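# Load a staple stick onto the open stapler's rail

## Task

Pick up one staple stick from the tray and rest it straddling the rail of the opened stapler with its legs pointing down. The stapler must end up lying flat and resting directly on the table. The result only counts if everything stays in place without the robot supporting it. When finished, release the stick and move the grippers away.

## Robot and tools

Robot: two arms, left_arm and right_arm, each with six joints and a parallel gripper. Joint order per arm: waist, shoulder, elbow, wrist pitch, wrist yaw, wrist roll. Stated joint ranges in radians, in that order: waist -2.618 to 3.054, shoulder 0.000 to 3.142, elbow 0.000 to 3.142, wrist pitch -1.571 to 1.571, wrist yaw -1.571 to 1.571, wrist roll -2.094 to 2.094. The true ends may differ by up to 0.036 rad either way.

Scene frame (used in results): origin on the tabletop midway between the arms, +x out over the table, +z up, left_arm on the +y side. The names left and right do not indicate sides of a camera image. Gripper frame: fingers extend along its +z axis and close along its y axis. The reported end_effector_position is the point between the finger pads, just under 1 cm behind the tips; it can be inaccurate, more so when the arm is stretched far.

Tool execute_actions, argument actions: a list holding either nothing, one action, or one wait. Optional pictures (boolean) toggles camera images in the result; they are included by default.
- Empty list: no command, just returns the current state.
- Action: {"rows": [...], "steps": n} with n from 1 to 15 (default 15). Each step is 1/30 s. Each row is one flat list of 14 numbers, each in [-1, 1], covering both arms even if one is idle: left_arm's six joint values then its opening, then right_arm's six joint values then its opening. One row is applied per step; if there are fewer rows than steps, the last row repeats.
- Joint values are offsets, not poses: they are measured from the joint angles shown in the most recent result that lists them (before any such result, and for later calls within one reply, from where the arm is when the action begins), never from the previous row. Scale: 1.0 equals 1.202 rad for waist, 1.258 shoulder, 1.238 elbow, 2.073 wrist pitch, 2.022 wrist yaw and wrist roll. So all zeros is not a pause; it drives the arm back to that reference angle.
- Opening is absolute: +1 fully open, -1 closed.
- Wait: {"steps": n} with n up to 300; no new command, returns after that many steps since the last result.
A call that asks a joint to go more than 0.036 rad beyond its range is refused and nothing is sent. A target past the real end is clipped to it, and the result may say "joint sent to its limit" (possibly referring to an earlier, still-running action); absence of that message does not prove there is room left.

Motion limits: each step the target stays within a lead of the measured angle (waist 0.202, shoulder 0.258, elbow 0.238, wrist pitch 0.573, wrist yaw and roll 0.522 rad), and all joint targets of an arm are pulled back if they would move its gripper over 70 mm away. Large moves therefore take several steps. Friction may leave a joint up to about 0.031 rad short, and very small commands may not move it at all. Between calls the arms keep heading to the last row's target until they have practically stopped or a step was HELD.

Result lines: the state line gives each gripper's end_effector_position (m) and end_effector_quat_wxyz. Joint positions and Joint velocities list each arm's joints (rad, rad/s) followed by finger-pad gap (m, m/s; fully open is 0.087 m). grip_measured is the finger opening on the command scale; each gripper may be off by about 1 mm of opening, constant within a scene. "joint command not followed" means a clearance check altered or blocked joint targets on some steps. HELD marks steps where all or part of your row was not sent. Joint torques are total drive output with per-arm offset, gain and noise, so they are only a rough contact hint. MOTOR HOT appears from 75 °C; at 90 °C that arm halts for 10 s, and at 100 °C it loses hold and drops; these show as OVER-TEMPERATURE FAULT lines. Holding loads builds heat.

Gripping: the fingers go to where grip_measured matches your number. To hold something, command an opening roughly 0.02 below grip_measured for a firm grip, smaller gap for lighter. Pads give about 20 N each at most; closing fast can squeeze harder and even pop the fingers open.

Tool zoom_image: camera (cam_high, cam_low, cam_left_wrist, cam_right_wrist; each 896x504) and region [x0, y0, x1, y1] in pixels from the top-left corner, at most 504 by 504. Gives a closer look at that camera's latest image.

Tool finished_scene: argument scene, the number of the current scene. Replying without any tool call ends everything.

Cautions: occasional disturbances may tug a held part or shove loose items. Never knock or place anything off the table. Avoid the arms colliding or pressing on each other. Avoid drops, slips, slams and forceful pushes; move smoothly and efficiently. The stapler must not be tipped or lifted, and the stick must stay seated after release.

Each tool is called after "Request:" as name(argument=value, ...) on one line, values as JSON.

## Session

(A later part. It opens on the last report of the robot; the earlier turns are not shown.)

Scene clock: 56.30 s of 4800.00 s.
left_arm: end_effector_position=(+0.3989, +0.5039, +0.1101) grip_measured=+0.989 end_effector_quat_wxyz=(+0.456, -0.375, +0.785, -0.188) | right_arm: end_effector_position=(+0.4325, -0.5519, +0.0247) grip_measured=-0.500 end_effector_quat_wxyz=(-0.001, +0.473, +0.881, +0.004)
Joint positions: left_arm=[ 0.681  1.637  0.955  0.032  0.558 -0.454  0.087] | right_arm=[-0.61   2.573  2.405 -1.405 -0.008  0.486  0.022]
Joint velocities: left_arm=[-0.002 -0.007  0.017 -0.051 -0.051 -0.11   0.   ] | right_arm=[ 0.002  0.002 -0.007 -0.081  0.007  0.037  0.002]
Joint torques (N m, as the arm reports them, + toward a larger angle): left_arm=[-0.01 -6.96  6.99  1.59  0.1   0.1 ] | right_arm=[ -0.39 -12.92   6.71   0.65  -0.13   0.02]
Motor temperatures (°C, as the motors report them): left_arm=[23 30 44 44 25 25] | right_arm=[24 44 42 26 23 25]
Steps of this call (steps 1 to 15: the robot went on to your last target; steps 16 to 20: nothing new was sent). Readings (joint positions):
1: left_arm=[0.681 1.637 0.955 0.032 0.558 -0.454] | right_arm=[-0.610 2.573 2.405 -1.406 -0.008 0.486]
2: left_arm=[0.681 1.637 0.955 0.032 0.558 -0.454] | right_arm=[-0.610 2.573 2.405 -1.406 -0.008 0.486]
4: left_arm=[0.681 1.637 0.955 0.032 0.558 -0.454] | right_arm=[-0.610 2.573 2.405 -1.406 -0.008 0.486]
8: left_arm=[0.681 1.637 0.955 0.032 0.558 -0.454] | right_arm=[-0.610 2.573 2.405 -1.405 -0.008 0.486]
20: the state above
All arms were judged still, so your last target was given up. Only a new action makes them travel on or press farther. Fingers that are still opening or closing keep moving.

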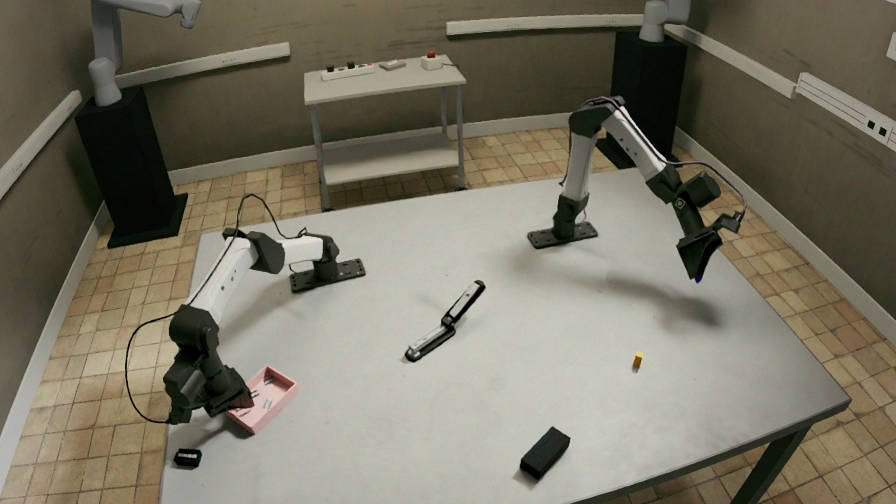

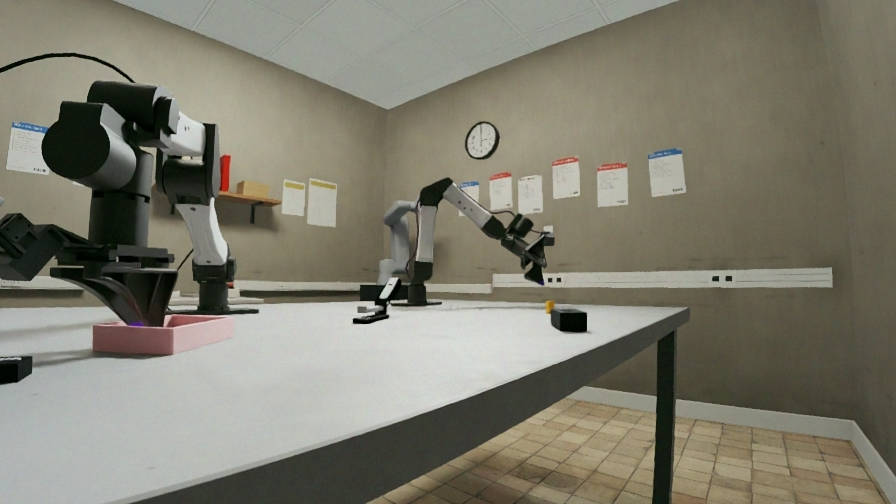

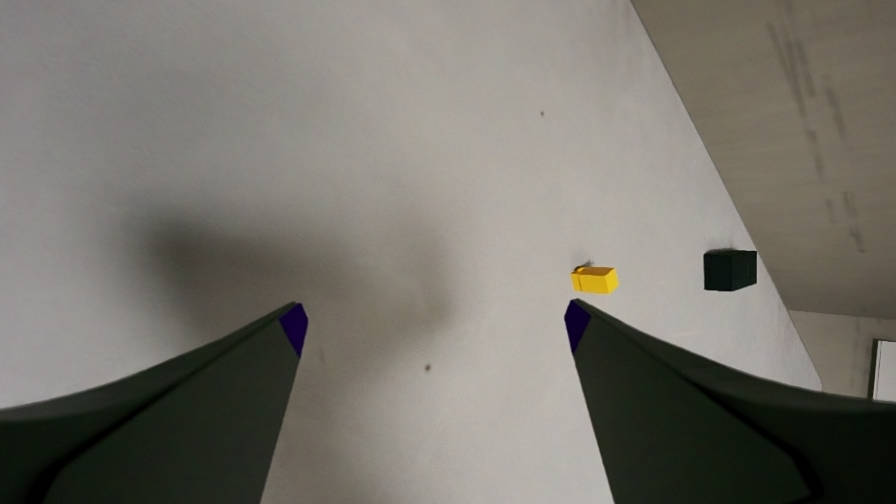

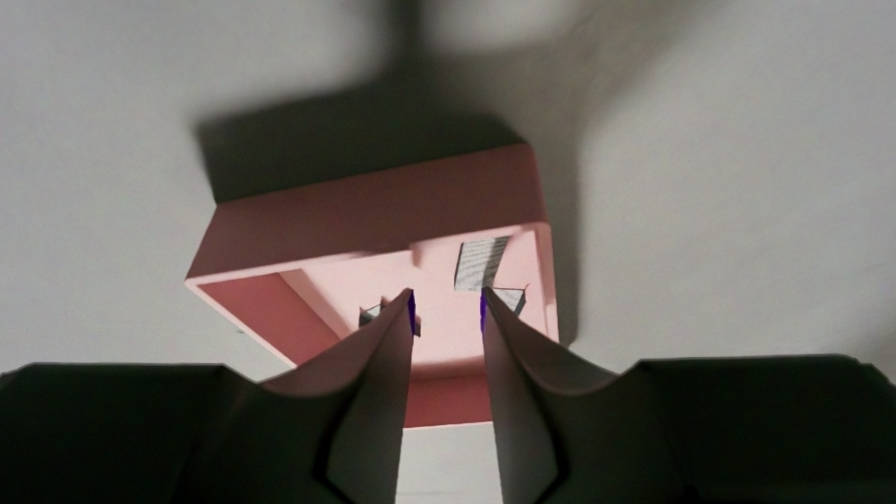

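Overshot; waist back −0.022.

Request:
execute_actions(actions=[{"rows":[[0,0,0,0,0,0,1,-0.018,0,0,0,0,0,-0.5]],"steps":15}])

Scene clock: 60.90 s of 4800.00 s.
left_arm: end_effector_position=(+0.3989, +0.5039, +0.1101) grip_measured=+0.989 end_effector_quat_wxyz=(+0.456, -0.375, +0.785, -0.188) | right_arm: end_effector_position=(+0.4292, -0.5586, +0.0247) grip_measured=-0.500 end_effector_quat_wxyz=(-0.001, +0.480, +0.877, +0.004)
Joint positions: left_arm=[ 0.681  1.637  0.955  0.032  0.558 -0.454  0.087] | right_arm=[-0.626  2.573  2.405 -1.405 -0.008  0.486  0.022]
Joint velocities: left_arm=[-0.002  0.002 -0.007 -0.037 -0.051 -0.037 -0.   ] | right_arm=[-0.017 -0.017 -0.022  0.007 -0.022  0.037 -0.001]
Joint torques (N m, as the arm reports them, + toward a larger angle): left_arm=[-0.05 -6.83  6.99  1.59  0.12  0.09] | right_arm=[ -0.7  -13.02   6.68   0.43  -0.13   0.02]
Motor temperatures (°C, as the motors report them): left_arm=[23 30 44 44 25 25] | right_arm=[24 46 42 26 23 25]
Steps of this call (steps 1 to 90: nothing new was sent; then 1.10 s passed at rest; steps 91 to 105: all 15 steps of this action). Readings (joint positions):
91: left_arm=[0.681 1.637 0.955 0.032 0.558 -0.454] | right_arm=[-0.610 2.573 2.405 -1.405 -0.008 0.486]
92: left_arm=[0.681 1.637 0.955 0.032 0.558 -0.454] | right_arm=[-0.612 2.573 2.405 -1.405 -0.008 0.486]
94: left_arm=[0.681 1.637 0.955 0.032 0.558 -0.454] | right_arm=[-0.617 2.573 2.405 -1.405 -0.008 0.486]
98: left_arm=[0.681 1.637 0.955 0.032 0.558 -0.454] | right_arm=[-0.625 2.573 2.405 -1.405 -0.008 0.486]
105: the state above

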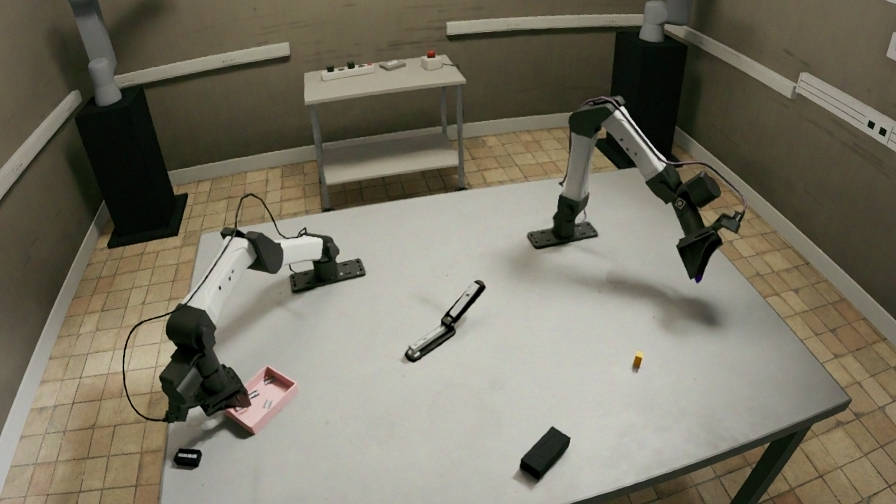

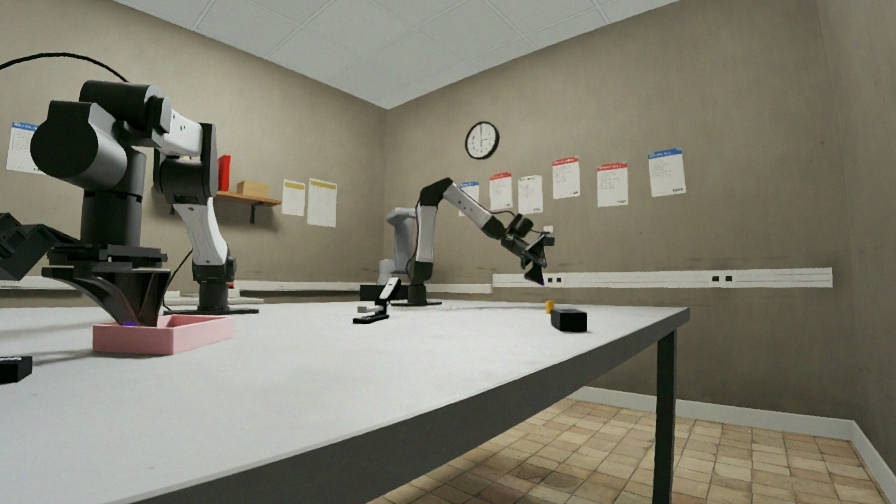

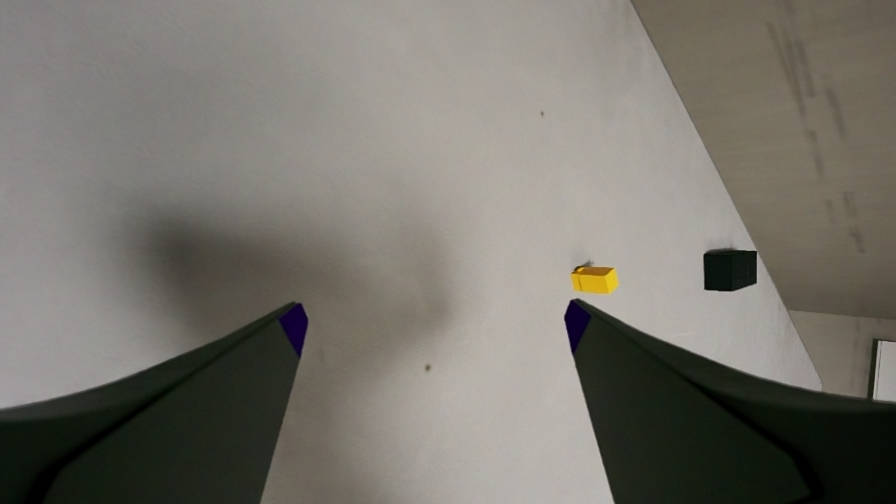

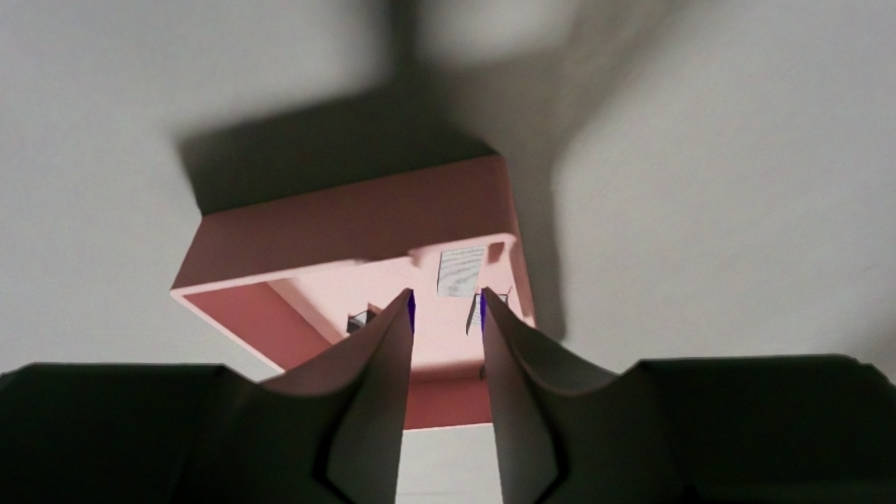

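Request:
execute_actions(actions=[{"rows":[[0,0,0,0,0,0,1,-0.012,0,0,0.022,0,0,-0.5],[0,0,0,0,0,0,1,-0.012,0,0,0.022,0,0,-0.5],[0,0,0,0,0,0,1,-0.012,0,0,0.022,0,0,-0.5],[0,0,0,0,0,0,1,-0.012,0,0,0.022,0,0,-0.5],[0,0,0,0,0,0,1,-0.012,0.025,0,0.022,0,0,-0.5]],"steps":15}], pictures=false)

Request:
execute_actions(actions=[{"steps":15}])

Scene clock: 69.20 s of 4800.00 s.
left_arm: end_effector_position=(+0.3989, +0.5039, +0.1101) grip_measured=+0.989 end_effector_quat_wxyz=(+0.456, -0.375, +0.785, -0.188) | right_arm: end_effector_position=(+0.4319, -0.5635, +0.0160) grip_measured=-0.500 end_effector_quat_wxyz=(+0.003, +0.483, +0.876, +0.004)
Joint positions: left_arm=[ 0.681  1.637  0.955  0.032  0.558 -0.454  0.087] | right_arm=[-0.633  2.591  2.405 -1.38  -0.008  0.486  0.022]
Joint velocities: left_arm=[ 0.002 -0.002 -0.012 -0.022 -0.037  0.022 -0.   ] | right_arm=[ 0.007 -0.007 -0.012 -0.007 -0.007 -0.022 -0.001]
Joint torques (N m, as the arm reports them, + toward a larger angle): left_arm=[-0.05 -6.84  7.01  1.6   0.15  0.11] | right_arm=[ -0.93 -12.04   6.74   0.67  -0.12   0.03]
Motor temperatures (°C, as the motors report them): left_arm=[23 30 44 44 25 25] | right_arm=[24 48 41 26 23 25]
Steps of this call (steps 1 to 15: the robot went on to your last target; steps 16 to 90: nothing new was sent; then 4.80 s passed at rest; steps 91 to 105: all 15 steps of this action). Readings (joint positions):
91: left_arm=[0.681 1.637 0.955 0.032 0.558 -0.454] | right_arm=[-0.626 2.573 2.405 -1.403 -0.008 0.486]
92: left_arm=[0.681 1.637 0.955 0.032 0.558 -0.454] | right_arm=[-0.627 2.573 2.405 -1.398 -0.008 0.486]
94: left_arm=[0.681 1.637 0.955 0.032 0.558 -0.454] | right_arm=[-0.629 2.573 2.405 -1.391 -0.008 0.486]
98: left_arm=[0.681 1.637 0.955 0.032 0.558 -0.454] | right_arm=[-0.633 2.583 2.405 -1.383 -0.008 0.486]
105: the state above

Scene clock: 69.70 s of 4800.00 s.
left_arm: end_effector_position=(+0.3989, +0.5039, +0.1101) grip_measured=+0.989 end_effector_quat_wxyz=(+0.456, -0.375, +0.785, -0.188) | right_arm: end_effector_position=(+0.4319, -0.5635, +0.0160) grip_measured=-0.500 end_effector_quat_wxyz=(+0.003, +0.483, +0.876, +0.004)
Joint positions: left_arm=[ 0.681  1.637  0.955  0.032  0.558 -0.454  0.087] | right_arm=[-0.633  2.591  2.405 -1.38  -0.008  0.486  0.022]
Joint velocities: left_arm=[ 0.007  0.027  0.012 -0.022  0.066 -0.007  0.   ] | right_arm=[-0.007  0.007  0.007 -0.051  0.037  0.095  0.   ]
Joint torques (N m, as the arm reports them, + toward a larger angle): left_arm=[-0.04 -6.85  6.99  1.59  0.12  0.12] | right_arm=[ -0.92 -12.07   6.71   0.67  -0.13   0.02]
Motor temperatures (°C, as the motors report them): left_arm=[23 30 44 44 25 25] | right_arm=[24 48 41 26 23 25]
Steps of this call (steps 1 to 15: the robot went on to your last target). Readings (joint positions):
1: left_arm=[0.681 1.637 0.955 0.032 0.558 -0.454] | right_arm=[-0.633 2.591 2.405 -1.380 -0.008 0.486]
2: left_arm=[0.681 1.637 0.955 0.032 0.558 -0.454] | right_arm=[-0.633 2.591 2.405 -1.380 -0.008 0.486]
4: left_arm=[0.681 1.637 0.955 0.032 0.558 -0.454] | right_arm=[-0.633 2.591 2.405 -1.380 -0.008 0.486]
8: left_arm=[0.681 1.637 0.955 0.032 0.558 -0.454] | right_arm=[-0.633 2.591 2.405 -1.380 -0.008 0.486]
15: the state above
All arms were judged still, so your last target was given up. Only a new action makes them travel on or press farther. Fingers that are still opening or closing keep moving.

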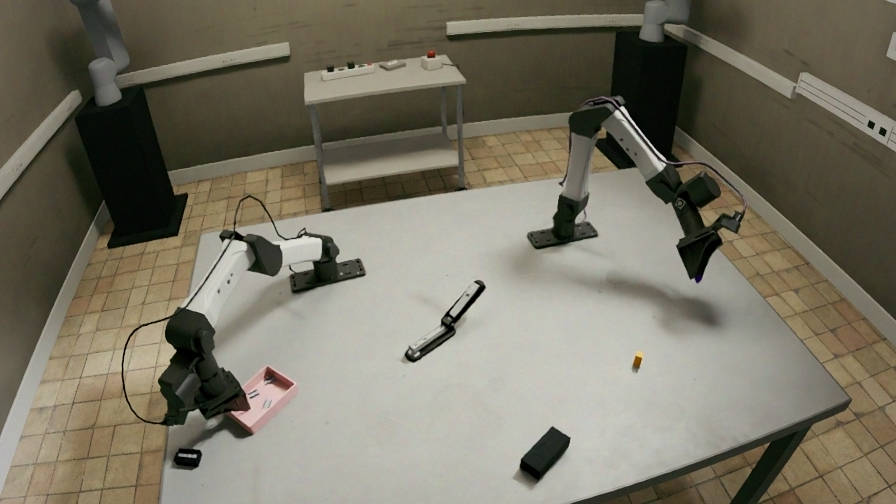

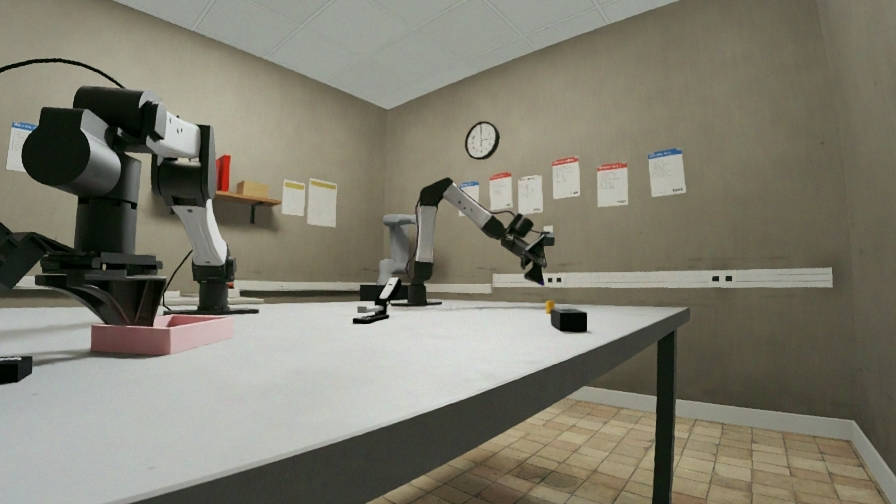

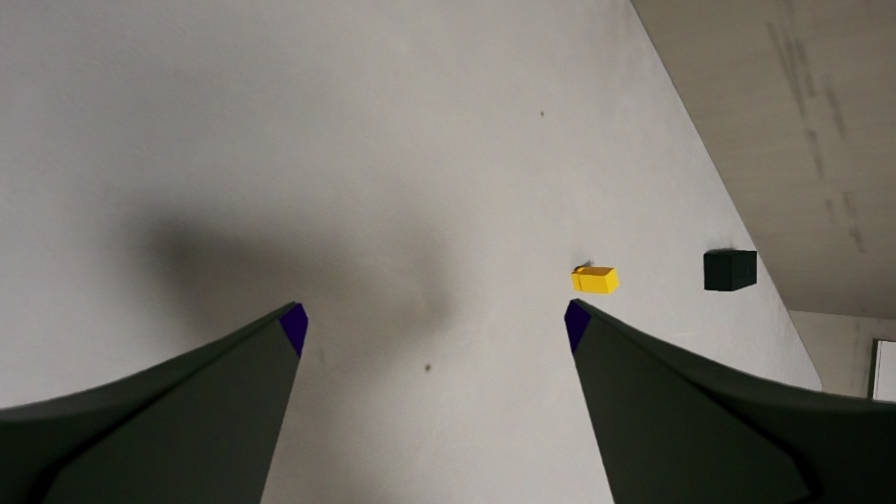

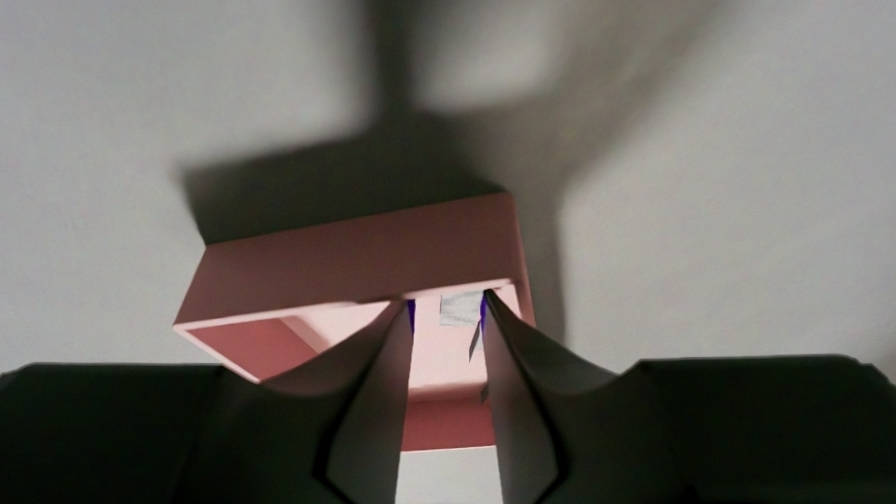

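Request:
execute_actions(actions=[{"rows":[[0,0,0,0,0,0,1,0,0.02,0,0,0,0,-0.55],[0,0,0,0,0,0,1,0,0.02,0,0,0,0,-0.55],[0,0,0,0,0,0,1,0,0.02,0,0,0,0,-0.55],[0,0,0,0,0,0,1,0,0.02,0,0,0,0,-0.55],[0,0,0,0,0,0,1,0,0.02,0,0,0,0,-0.55],[0,0,0,0,0,0,1,0.015,0.02,0,0,0,0,-0.55],[0,0,0,0,0,0,1,0.02,0.02,0,0,0,0,-0.55],[0,0,0,0,0,0,1,0.025,0.02,0,0,0,0,-0.55],[0,0,0,0,0,0,1,0.03,0.02,0,0,0,0,-0.55]],"steps":15}], pictures=false)

Request:
execute_actions(actions=[{"steps":15}])

Scene clock: 78.93 s of 4800.00 s.
left_arm: end_effector_position=(+0.3989, +0.5039, +0.1101) grip_measured=+0.989 end_effector_quat_wxyz=(+0.456, -0.375, +0.785, -0.188) | right_arm: end_effector_position=(+0.4376, -0.5520, +0.0159) grip_measured=-0.550 end_effector_quat_wxyz=(+0.003, +0.470, +0.883, +0.003)
Joint positions: left_arm=[ 0.681  1.637  0.955  0.032  0.558 -0.454  0.087] | right_arm=[-0.604  2.591  2.405 -1.38  -0.006  0.486  0.02 ]
Joint velocities: left_arm=[-0.012 -0.012 -0.007 -0.11   0.022 -0.11  -0.001] | right_arm=[ 0.032  0.007  0.007 -0.022  0.022  0.007 -0.001]
Joint torques (N m, as the arm reports them, + toward a larger angle): left_arm=[-0.09 -6.96  6.98  1.59  0.12  0.11] | right_arm=[  0.1  -11.18   6.71   0.45  -0.15   0.02]
Motor temperatures (°C, as the motors report them): left_arm=[23 31 44 44 25 25] | right_arm=[24 49 41 26 23 25]
Steps of this call (steps 1 to 90: nothing new was sent; then 5.73 s passed at rest; steps 91 to 105: all 15 steps of this action). Readings (joint positions):
91: left_arm=[0.681 1.637 0.955 0.032 0.558 -0.454] | right_arm=[-0.633 2.591 2.405 -1.380 -0.008 0.486]
92: left_arm=[0.681 1.637 0.955 0.032 0.558 -0.454] | right_arm=[-0.633 2.591 2.405 -1.380 -0.008 0.486]
94: left_arm=[0.681 1.637 0.955 0.032 0.558 -0.454] | right_arm=[-0.633 2.591 2.405 -1.380 -0.008 0.486]
98: left_arm=[0.681 1.637 0.955 0.032 0.558 -0.454] | right_arm=[-0.629 2.591 2.405 -1.380 -0.007 0.486]
105: the state above

Scene clock: 79.43 s of 4800.00 s.
left_arm: end_effector_position=(+0.3989, +0.5039, +0.1101) grip_measured=+0.989 end_effector_quat_wxyz=(+0.456, -0.375, +0.785, -0.188) | right_arm: end_effector_position=(+0.4378, -0.5516, +0.0159) grip_measured=-0.550 end_effector_quat_wxyz=(+0.003, +0.470, +0.883, +0.003)
Joint positions: left_arm=[ 0.681  1.637  0.955  0.032  0.558 -0.454  0.087] | right_arm=[-0.603  2.591  2.405 -1.38  -0.007  0.486  0.02 ]
Joint velocities: left_arm=[ 0.017  0.002 -0.007 -0.022 -0.037 -0.037 -0.   ] | right_arm=[ 0.012  0.017  0.002 -0.007 -0.051 -0.007 -0.   ]
Joint torques (N m, as the arm reports them, + toward a larger angle): left_arm=[ 0.05 -6.95  6.94  1.6   0.11  0.12] | right_arm=[  0.26 -11.19   6.7    0.44  -0.13   0.02]
Motor temperatures (°C, as the motors report them): left_arm=[23 31 44 44 25 25] | right_arm=[24 49 41 26 23 25]
Steps of this call (steps 1 to 15: the robot went on to your last target). Readings (joint positions):
1: left_arm=[0.681 1.637 0.955 0.032 0.558 -0.454] | right_arm=[-0.603 2.591 2.405 -1.380 -0.006 0.486]
2: left_arm=[0.681 1.637 0.955 0.032 0.558 -0.454] | right_arm=[-0.603 2.591 2.405 -1.380 -0.006 0.486]
4: left_arm=[0.681 1.637 0.955 0.032 0.558 -0.454] | right_arm=[-0.603 2.591 2.405 -1.380 -0.007 0.486]
8: left_arm=[0.681 1.637 0.955 0.032 0.558 -0.454] | right_arm=[-0.603 2.591 2.405 -1.380 -0.007 0.486]
15: the state above
All arms were judged still, so your last target was given up. Only a new action makes them travel on or press farther. Fingers that are still opening or closing keep moving.

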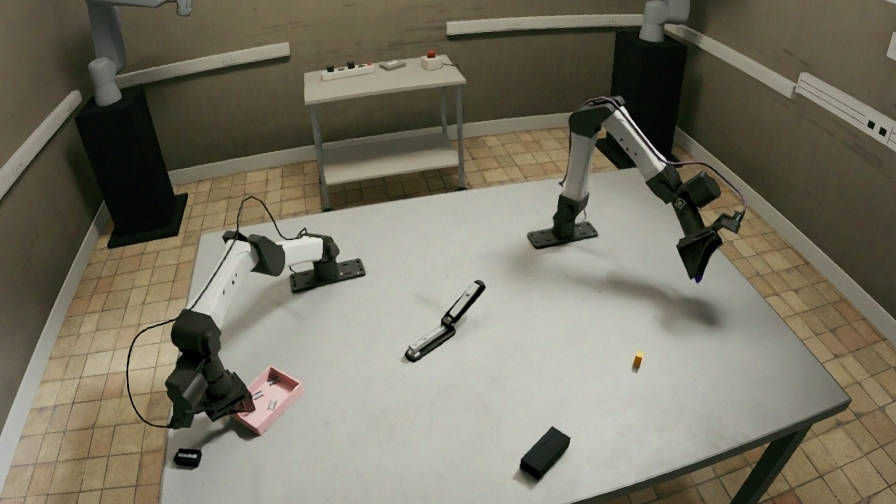

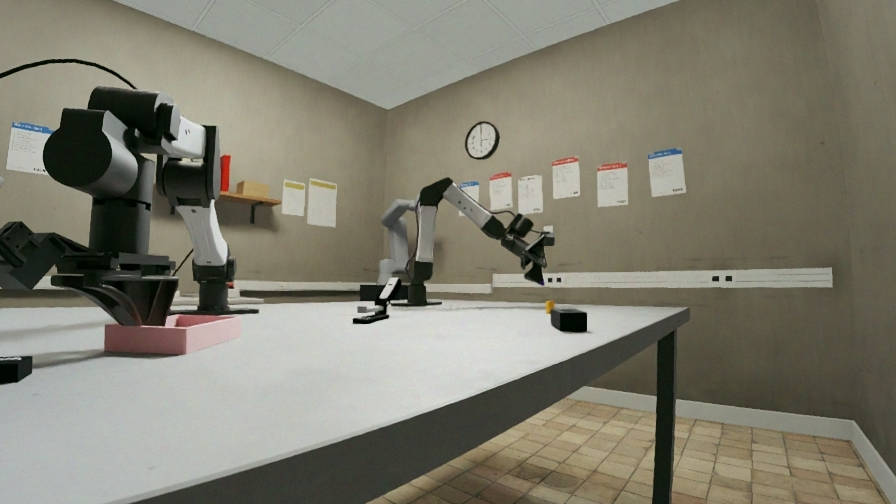

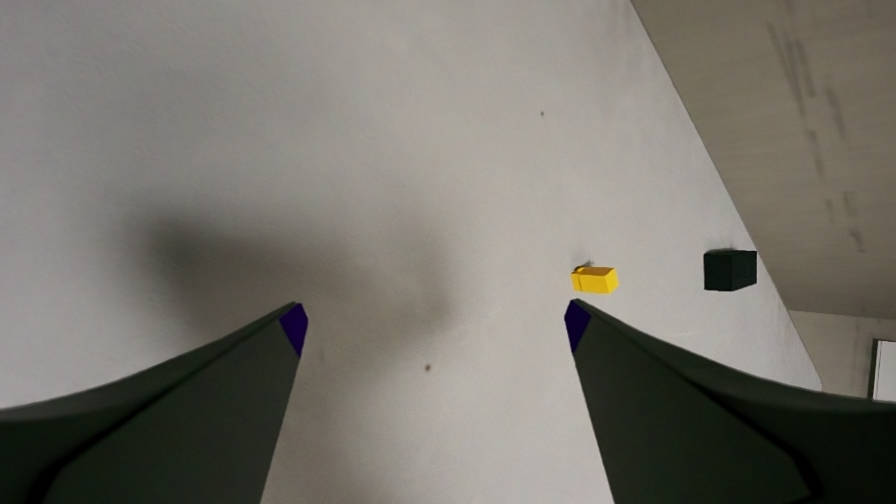

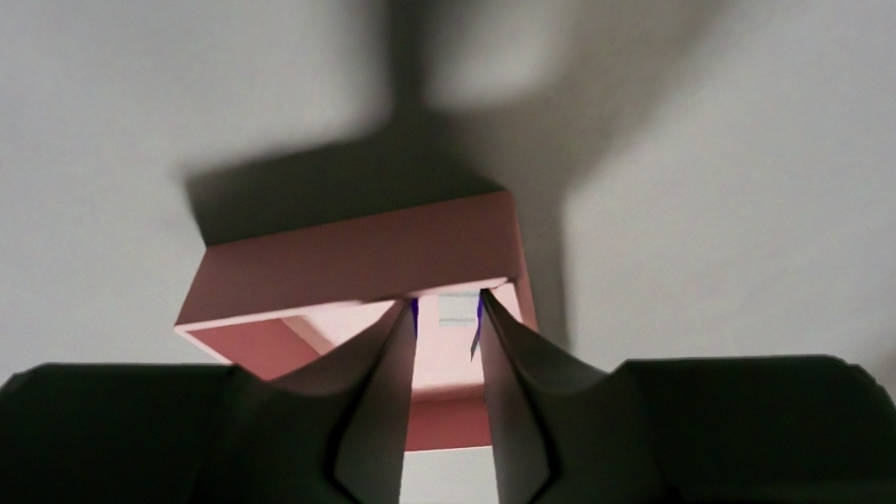

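Request:
execute_actions(actions=[{"rows":[[0,0,0,0,0,0,1,0,0,0,0,0,0,-0.6],[0,0,0,0,0,0,1,0,0,0,0,0,0,-0.64],[0,0,0,0,0,0,1,0,0,0,0,0,0,-0.68],[0,0,0,0,0,0,1,0,0,0,0,0,0,-0.72],[0,0,0,0,0,0,1,0,0,0,0,0,0,-0.78]],"steps":15}], pictures=false)

Request:
execute_actions(actions=[{"rows":[[0,0,0,0,0,0,1,0,-0.04,0,-0.025,0,0,-0.78],[0,0,0,0,0,0,1,0,-0.08,0,-0.05,0,0,-0.78],[0,0,0,0,0,0,1,0,-0.12,0,-0.075,0,0,-0.78]],"steps":15}], pictures=false)

Request:
execute_actions(actions=[{"steps":15}])

Scene clock: 87.47 s of 4800.00 s.
left_arm: end_effector_position=(+0.3989, +0.5039, +0.1101) grip_measured=+0.989 end_effector_quat_wxyz=(+0.456, -0.375, +0.785, -0.188) | right_arm: end_effector_position=(+0.4378, -0.5515, +0.0159) grip_measured=-0.739 end_effector_quat_wxyz=(+0.003, +0.470, +0.883, +0.004)
Joint positions: left_arm=[ 0.681  1.637  0.955  0.032  0.558 -0.454  0.087] | right_arm=[-0.603  2.591  2.405 -1.38  -0.007  0.486  0.011]
Joint velocities: left_arm=[ 0.002 -0.002  0.002  0.066  0.022 -0.037  0.001] | right_arm=[-0.002 -0.007 -0.007 -0.037 -0.037  0.037 -0.001]
Joint torques (N m, as the arm reports them, + toward a larger angle): left_arm=[ 0.01 -6.87  6.95  1.58  0.12  0.11] | right_arm=[ -0.31 -13.11   6.71   0.44  -0.12   0.02]
Motor temperatures (°C, as the motors report them): left_arm=[23 31 44 44 25 25] | right_arm=[24 49 41 26 23 25]
Steps of this call (steps 1 to 90: nothing new was sent; then 4.53 s passed at rest; steps 91 to 105: all 15 steps of this action). Readings (joint positions):
91: left_arm=[0.681 1.637 0.955 0.032 0.558 -0.454] | right_arm=[-0.603 2.591 2.405 -1.380 -0.007 0.486]
92: left_arm=[0.681 1.637 0.955 0.032 0.558 -0.454] | right_arm=[-0.603 2.591 2.405 -1.380 -0.007 0.486]
94: left_arm=[0.681 1.637 0.955 0.032 0.558 -0.454] | right_arm=[-0.603 2.591 2.405 -1.380 -0.007 0.486]
98: left_arm=[0.681 1.637 0.955 0.032 0.558 -0.454] | right_arm=[-0.603 2.591 2.405 -1.380 -0.007 0.486]
105: the state above

Scene clock: 87.97 s of 4800.00 s.
left_arm: end_effector_position=(+0.3989, +0.5039, +0.1101) grip_measured=+0.989 end_effector_quat_wxyz=(+0.456, -0.375, +0.785, -0.188) | right_arm: end_effector_position=(+0.4173, -0.5405, +0.0869) grip_measured=-0.739 end_effector_quat_wxyz=(+0.015, +0.470, +0.883, +0.004)
Joint positions: left_arm=[ 0.681  1.637  0.955  0.032  0.558 -0.454  0.087] | right_arm=[-0.603  2.436  2.405 -1.511 -0.007  0.486  0.011]
Joint velocities: left_arm=[ 0.007 -0.007 -0.007  0.022  0.051  0.022 -0.   ] | right_arm=[-0.012 -0.022  0.007 -0.051 -0.051  0.066 -0.   ]
Joint torques (N m, as the arm reports them, + toward a larger angle): left_arm=[ 0.   -6.94  6.98  1.57  0.1   0.1 ] | right_arm=[ -0.29 -11.97   6.59   0.29  -0.13   0.02]
Motor temperatures (°C, as the motors report them): left_arm=[23 31 44 44 25 25] | right_arm=[24 49 41 26 23 25]
Steps of this call (steps 1 to 15: all 15 steps of this action). Readings (joint positions):
1: left_arm=[0.681 1.637 0.955 0.032 0.558 -0.454] | right_arm=[-0.603 2.588 2.405 -1.381 -0.007 0.486]
2: left_arm=[0.681 1.637 0.955 0.032 0.558 -0.454] | right_arm=[-0.603 2.581 2.405 -1.393 -0.007 0.486]
4: left_arm=[0.681 1.637 0.955 0.032 0.558 -0.454] | right_arm=[-0.603 2.548 2.405 -1.437 -0.007 0.486]
8: left_arm=[0.681 1.637 0.955 0.032 0.558 -0.454] | right_arm=[-0.603 2.455 2.405 -1.485 -0.007 0.486]
15: the state above

Scene clock: 88.47 s of 4800.00 s.
left_arm: end_effector_position=(+0.3989, +0.5039, +0.1101) grip_measured=+0.989 end_effector_quat_wxyz=(+0.456, -0.375, +0.785, -0.188) | right_arm: end_effector_position=(+0.4160, -0.5398, +0.0871) grip_measured=-0.739 end_effector_quat_wxyz=(+0.012, +0.470, +0.883, +0.004)
Joint positions: left_arm=[ 0.681  1.637  0.955  0.032  0.558 -0.454  0.087] | right_arm=[-0.603  2.436  2.405 -1.517 -0.007  0.486  0.011]
Joint velocities: left_arm=[-0.012  0.002 -0.017  0.022 -0.007 -0.051 -0.   ] | right_arm=[ 0.007  0.022  0.002 -0.066 -0.066 -0.007 -0.   ]
Joint torques (N m, as the arm reports them, + toward a larger angle): left_arm=[ 0.01 -6.95  6.97  1.6   0.1   0.1 ] | right_arm=[ -0.29 -11.95   6.57   0.28  -0.13   0.02]
Motor temperatures (°C, as the motors report them): left_arm=[23 31 44 44 25 25] | right_arm=[24 49 41 26 23 25]
Steps of this call (steps 1 to 15: the robot went on to your last target). Readings (joint positions):
1: left_arm=[0.681 1.637 0.955 0.032 0.558 -0.454] | right_arm=[-0.603 2.436 2.405 -1.512 -0.007 0.486]
2: left_arm=[0.681 1.637 0.955 0.032 0.558 -0.454] | right_arm=[-0.603 2.436 2.405 -1.513 -0.007 0.486]
4: left_arm=[0.681 1.637 0.955 0.032 0.558 -0.454] | right_arm=[-0.603 2.436 2.405 -1.515 -0.007 0.486]
8: left_arm=[0.681 1.637 0.955 0.032 0.558 -0.454] | right_arm=[-0.603 2.436 2.405 -1.517 -0.007 0.486]
15: the state above
All arms were judged still, so your last target was given up. Only a new action makes them travel on or press farther. Fingers that are still opening or closing keep moving.

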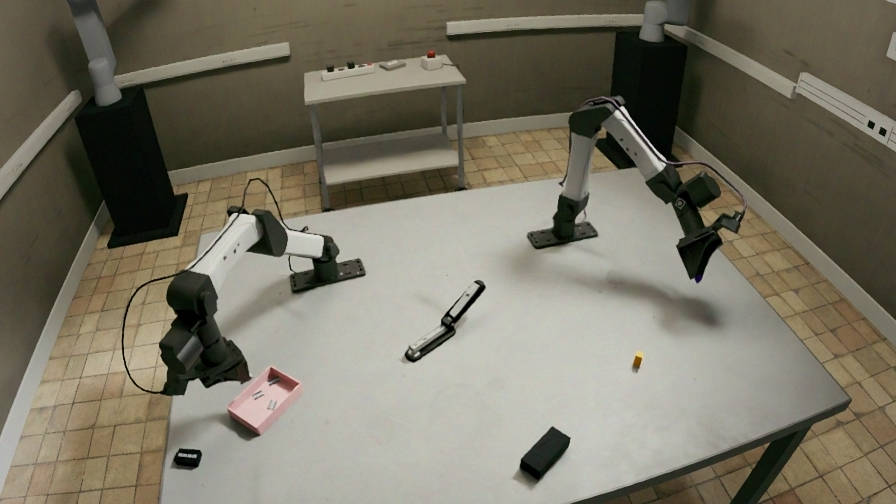

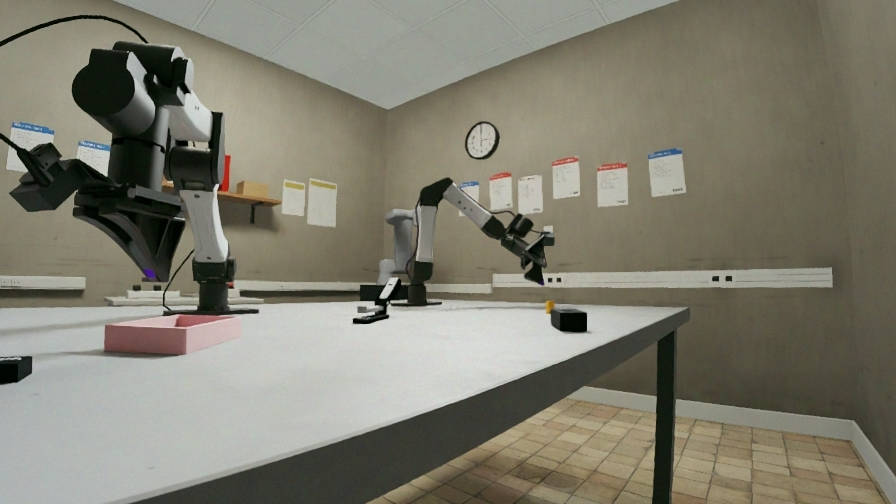

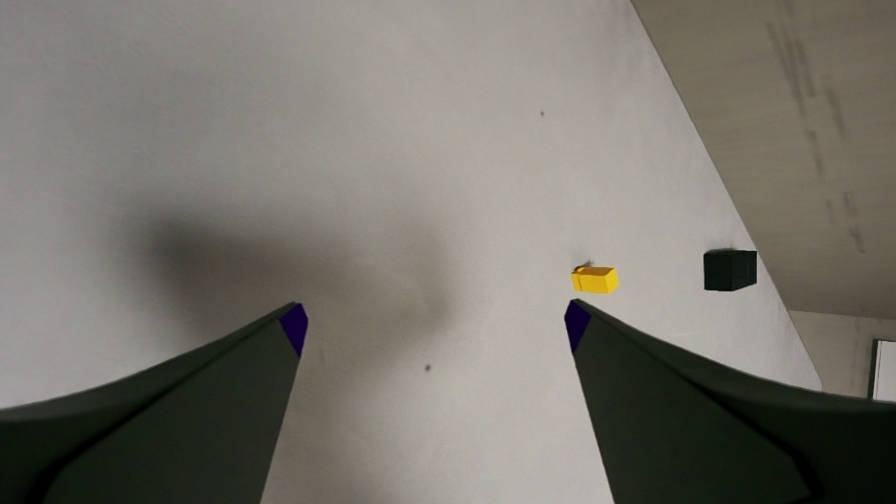

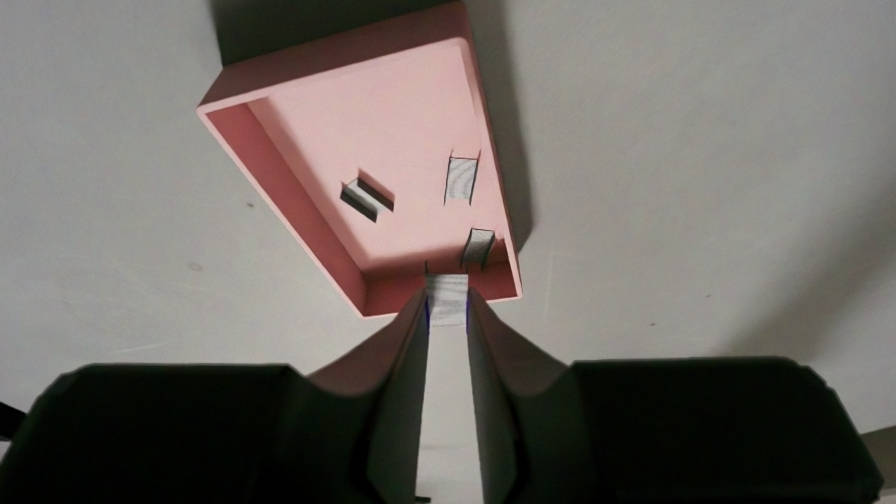

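Request:
execute_actions(actions=[{"rows":[[0,0,0,0,0,0,1,0.2,-0.12,-0.15,0.03,0,0.12,-0.78],[0,0,0,0,0,0,1,0.2,-0.12,-0.15,0.03,0,0.12,-0.78],[0,0,0,0,0,0,1,0.2,-0.12,-0.15,0.03,0,0.12,-0.78],[0,0,0,0,0,0,1,0.2,-0.12,-0.15,0.03,0,0.12,-0.78],[0,0,0,0,0,0,1,0.4,-0.24,-0.3,0.06,0,0.24,-0.78],[0,0,0,0,0,0,1,0.4,-0.24,-0.3,0.06,0,0.24,-0.78],[0,0,0,0,0,0,1,0.4,-0.24,-0.3,0.06,0,0.24,-0.78],[0,0,0,0,0,0,1,0.4,-0.24,-0.3,0.06,0,0.24,-0.78],[0,0,0,0,0,0,1,0.63,-0.3,-0.45,0.1,0,0.36,-0.78],[0,0,0,0,0,0,1,0.63,-0.3,-0.45,0.1,0,0.36,-0.78],[0,0,0,0,0,0,1,0.63,-0.3,-0.45,0.1,0,0.36,-0.78],[0,0,0,0,0,0,1,0.63,-0.3,-0.45,0.1,0,0.36,-0.78],[0,0,0,0,0,0,1,0.86,-0.347,-0.6,0.14,0,0.487,-0.78]],"steps":15}], pictures=false)

Request:
execute_actions(actions=[{"steps":40}])

Scene clock: 100.97 s of 4800.00 s.
left_arm: end_effector_position=(+0.3989, +0.5039, +0.1101) grip_measured=+0.989 end_effector_quat_wxyz=(+0.456, -0.375, +0.785, -0.188) | right_arm: end_effector_position=(+0.3814, -0.2348, +0.0942) grip_measured=-0.739 end_effector_quat_wxyz=(-0.001, +0.456, +0.890, +0.001)
Joint positions: left_arm=[ 0.681  1.637  0.955  0.032  0.558 -0.454  0.087] | right_arm=[ 0.101  2.048  1.791 -1.314 -0.003  1.159  0.011]
Joint velocities: left_arm=[-0.012 -0.022  0.012  0.022 -0.066 -0.022 -0.001] | right_arm=[ 1.722 -0.403 -1.282  0.286 -0.066  1.648  0.   ]
Joint torques (N m, as the arm reports them, + toward a larger angle): left_arm=[-0.01 -6.91  6.92  1.56  0.11  0.09] | right_arm=[ -0.34 -10.67   5.23   0.62  -0.12   0.08]
Motor temperatures (°C, as the motors report them): left_arm=[23 31 45 44 25 25] | right_arm=[24 50 41 26 23 25]
Steps of this call (steps 1 to 90: nothing new was sent; then 9.00 s passed at rest; steps 91 to 105: all 15 steps of this action). Readings (joint positions):
91: left_arm=[0.681 1.637 0.955 0.032 0.558 -0.454] | right_arm=[-0.592 2.422 2.378 -1.502 -0.003 0.512]
92: left_arm=[0.681 1.637 0.955 0.032 0.558 -0.454] | right_arm=[-0.574 2.400 2.337 -1.494 0.002 0.542]
94: left_arm=[0.681 1.637 0.955 0.032 0.558 -0.454] | right_arm=[-0.504 2.365 2.285 -1.493 0.004 0.592]
98: left_arm=[0.681 1.637 0.955 0.032 0.558 -0.454] | right_arm=[-0.310 2.240 2.121 -1.451 0.002 0.752]
105: the state above

Scene clock: 102.30 s of 4800.00 s.
left_arm: end_effector_position=(+0.3989, +0.5039, +0.1101) grip_measured=+0.989 end_effector_quat_wxyz=(+0.456, -0.375, +0.785, -0.188) | right_arm: end_effector_position=(+0.3223, -0.1193, +0.0759) grip_measured=-0.739 end_effector_quat_wxyz=(-0.011, +0.444, +0.896, -0.004)
Joint positions: left_arm=[ 0.681  1.637  0.955  0.032  0.558 -0.454  0.087] | right_arm=[ 0.431  2.026  1.683 -1.247 -0.013  1.462  0.011]
Joint velocities: left_arm=[ 0.002  0.002  0.007  0.022  0.007  0.007 -0.   ] | right_arm=[ 0.002  0.022 -0.017  0.022  0.081 -0.037  0.   ]
Joint torques (N m, as the arm reports them, + toward a larger angle): left_arm=[ 0.02 -6.93  6.99  1.6   0.11  0.1 ] | right_arm=[ -0.34 -11.55   4.79   0.53  -0.04   0.13]
Motor temperatures (°C, as the motors report them): left_arm=[23 31 45 44 25 25] | right_arm=[24 50 41 26 23 25]
Steps of this call (steps 1 to 40: the robot went on to your last target). Readings (joint positions):
1: left_arm=[0.681 1.637 0.955 0.032 0.558 -0.454] | right_arm=[0.164 2.039 1.753 -1.304 -0.003 1.210]
2: left_arm=[0.681 1.637 0.955 0.032 0.558 -0.454] | right_arm=[0.228 2.037 1.727 -1.296 -0.004 1.254]
4: left_arm=[0.681 1.637 0.955 0.032 0.558 -0.454] | right_arm=[0.355 2.037 1.694 -1.276 -0.006 1.325]
8: left_arm=[0.681 1.637 0.955 0.032 0.558 -0.454] | right_arm=[0.475 2.036 1.683 -1.256 -0.021 1.405]
40: the state above

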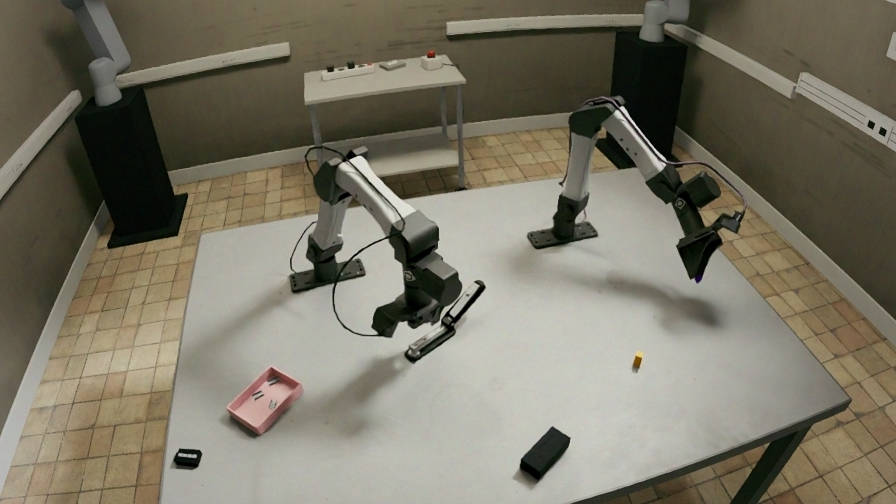

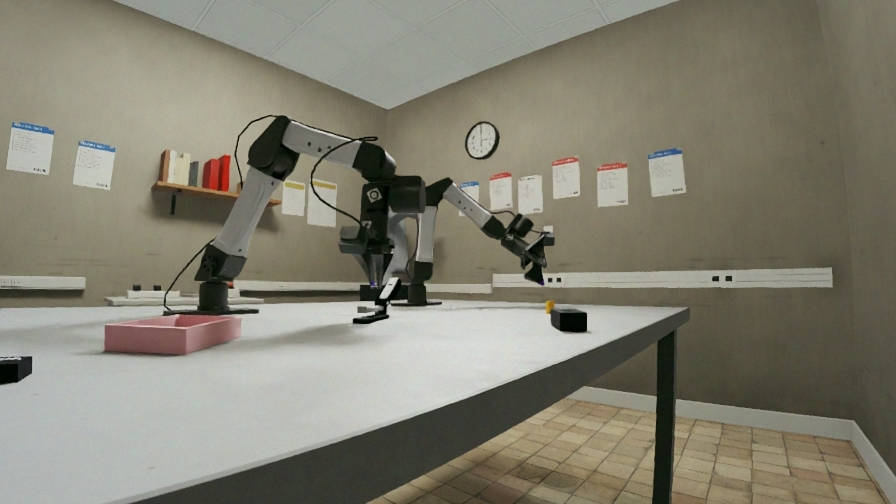

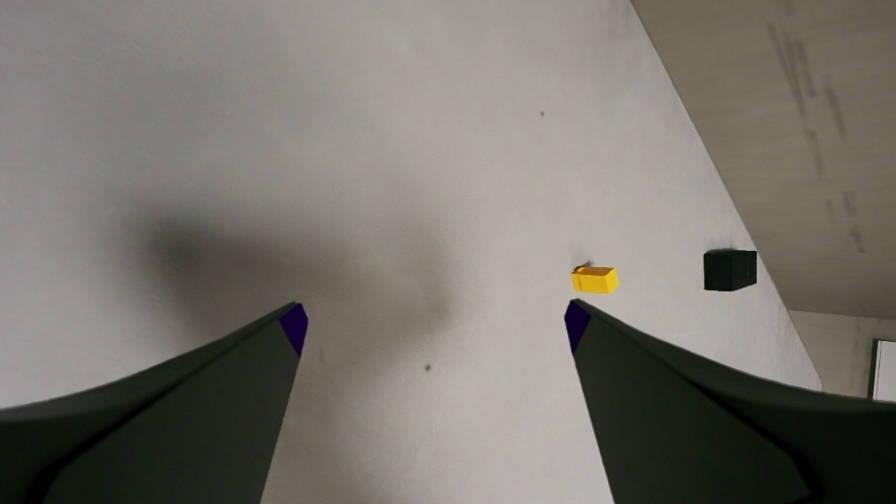

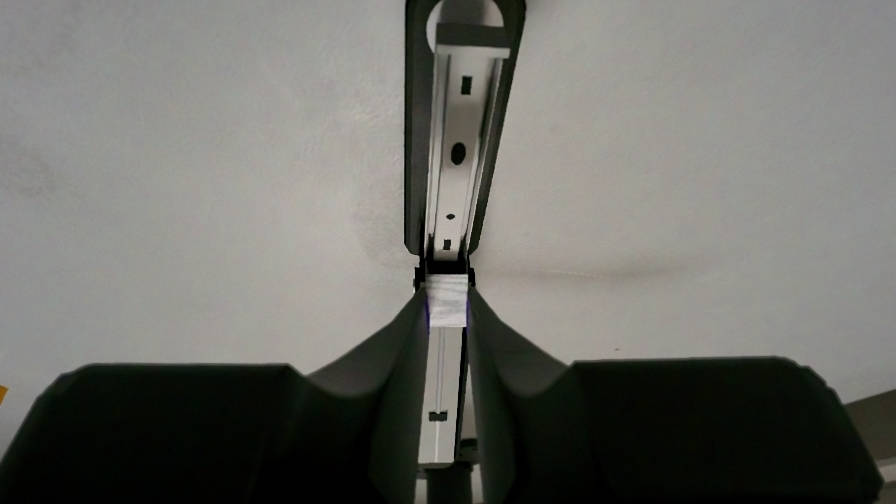

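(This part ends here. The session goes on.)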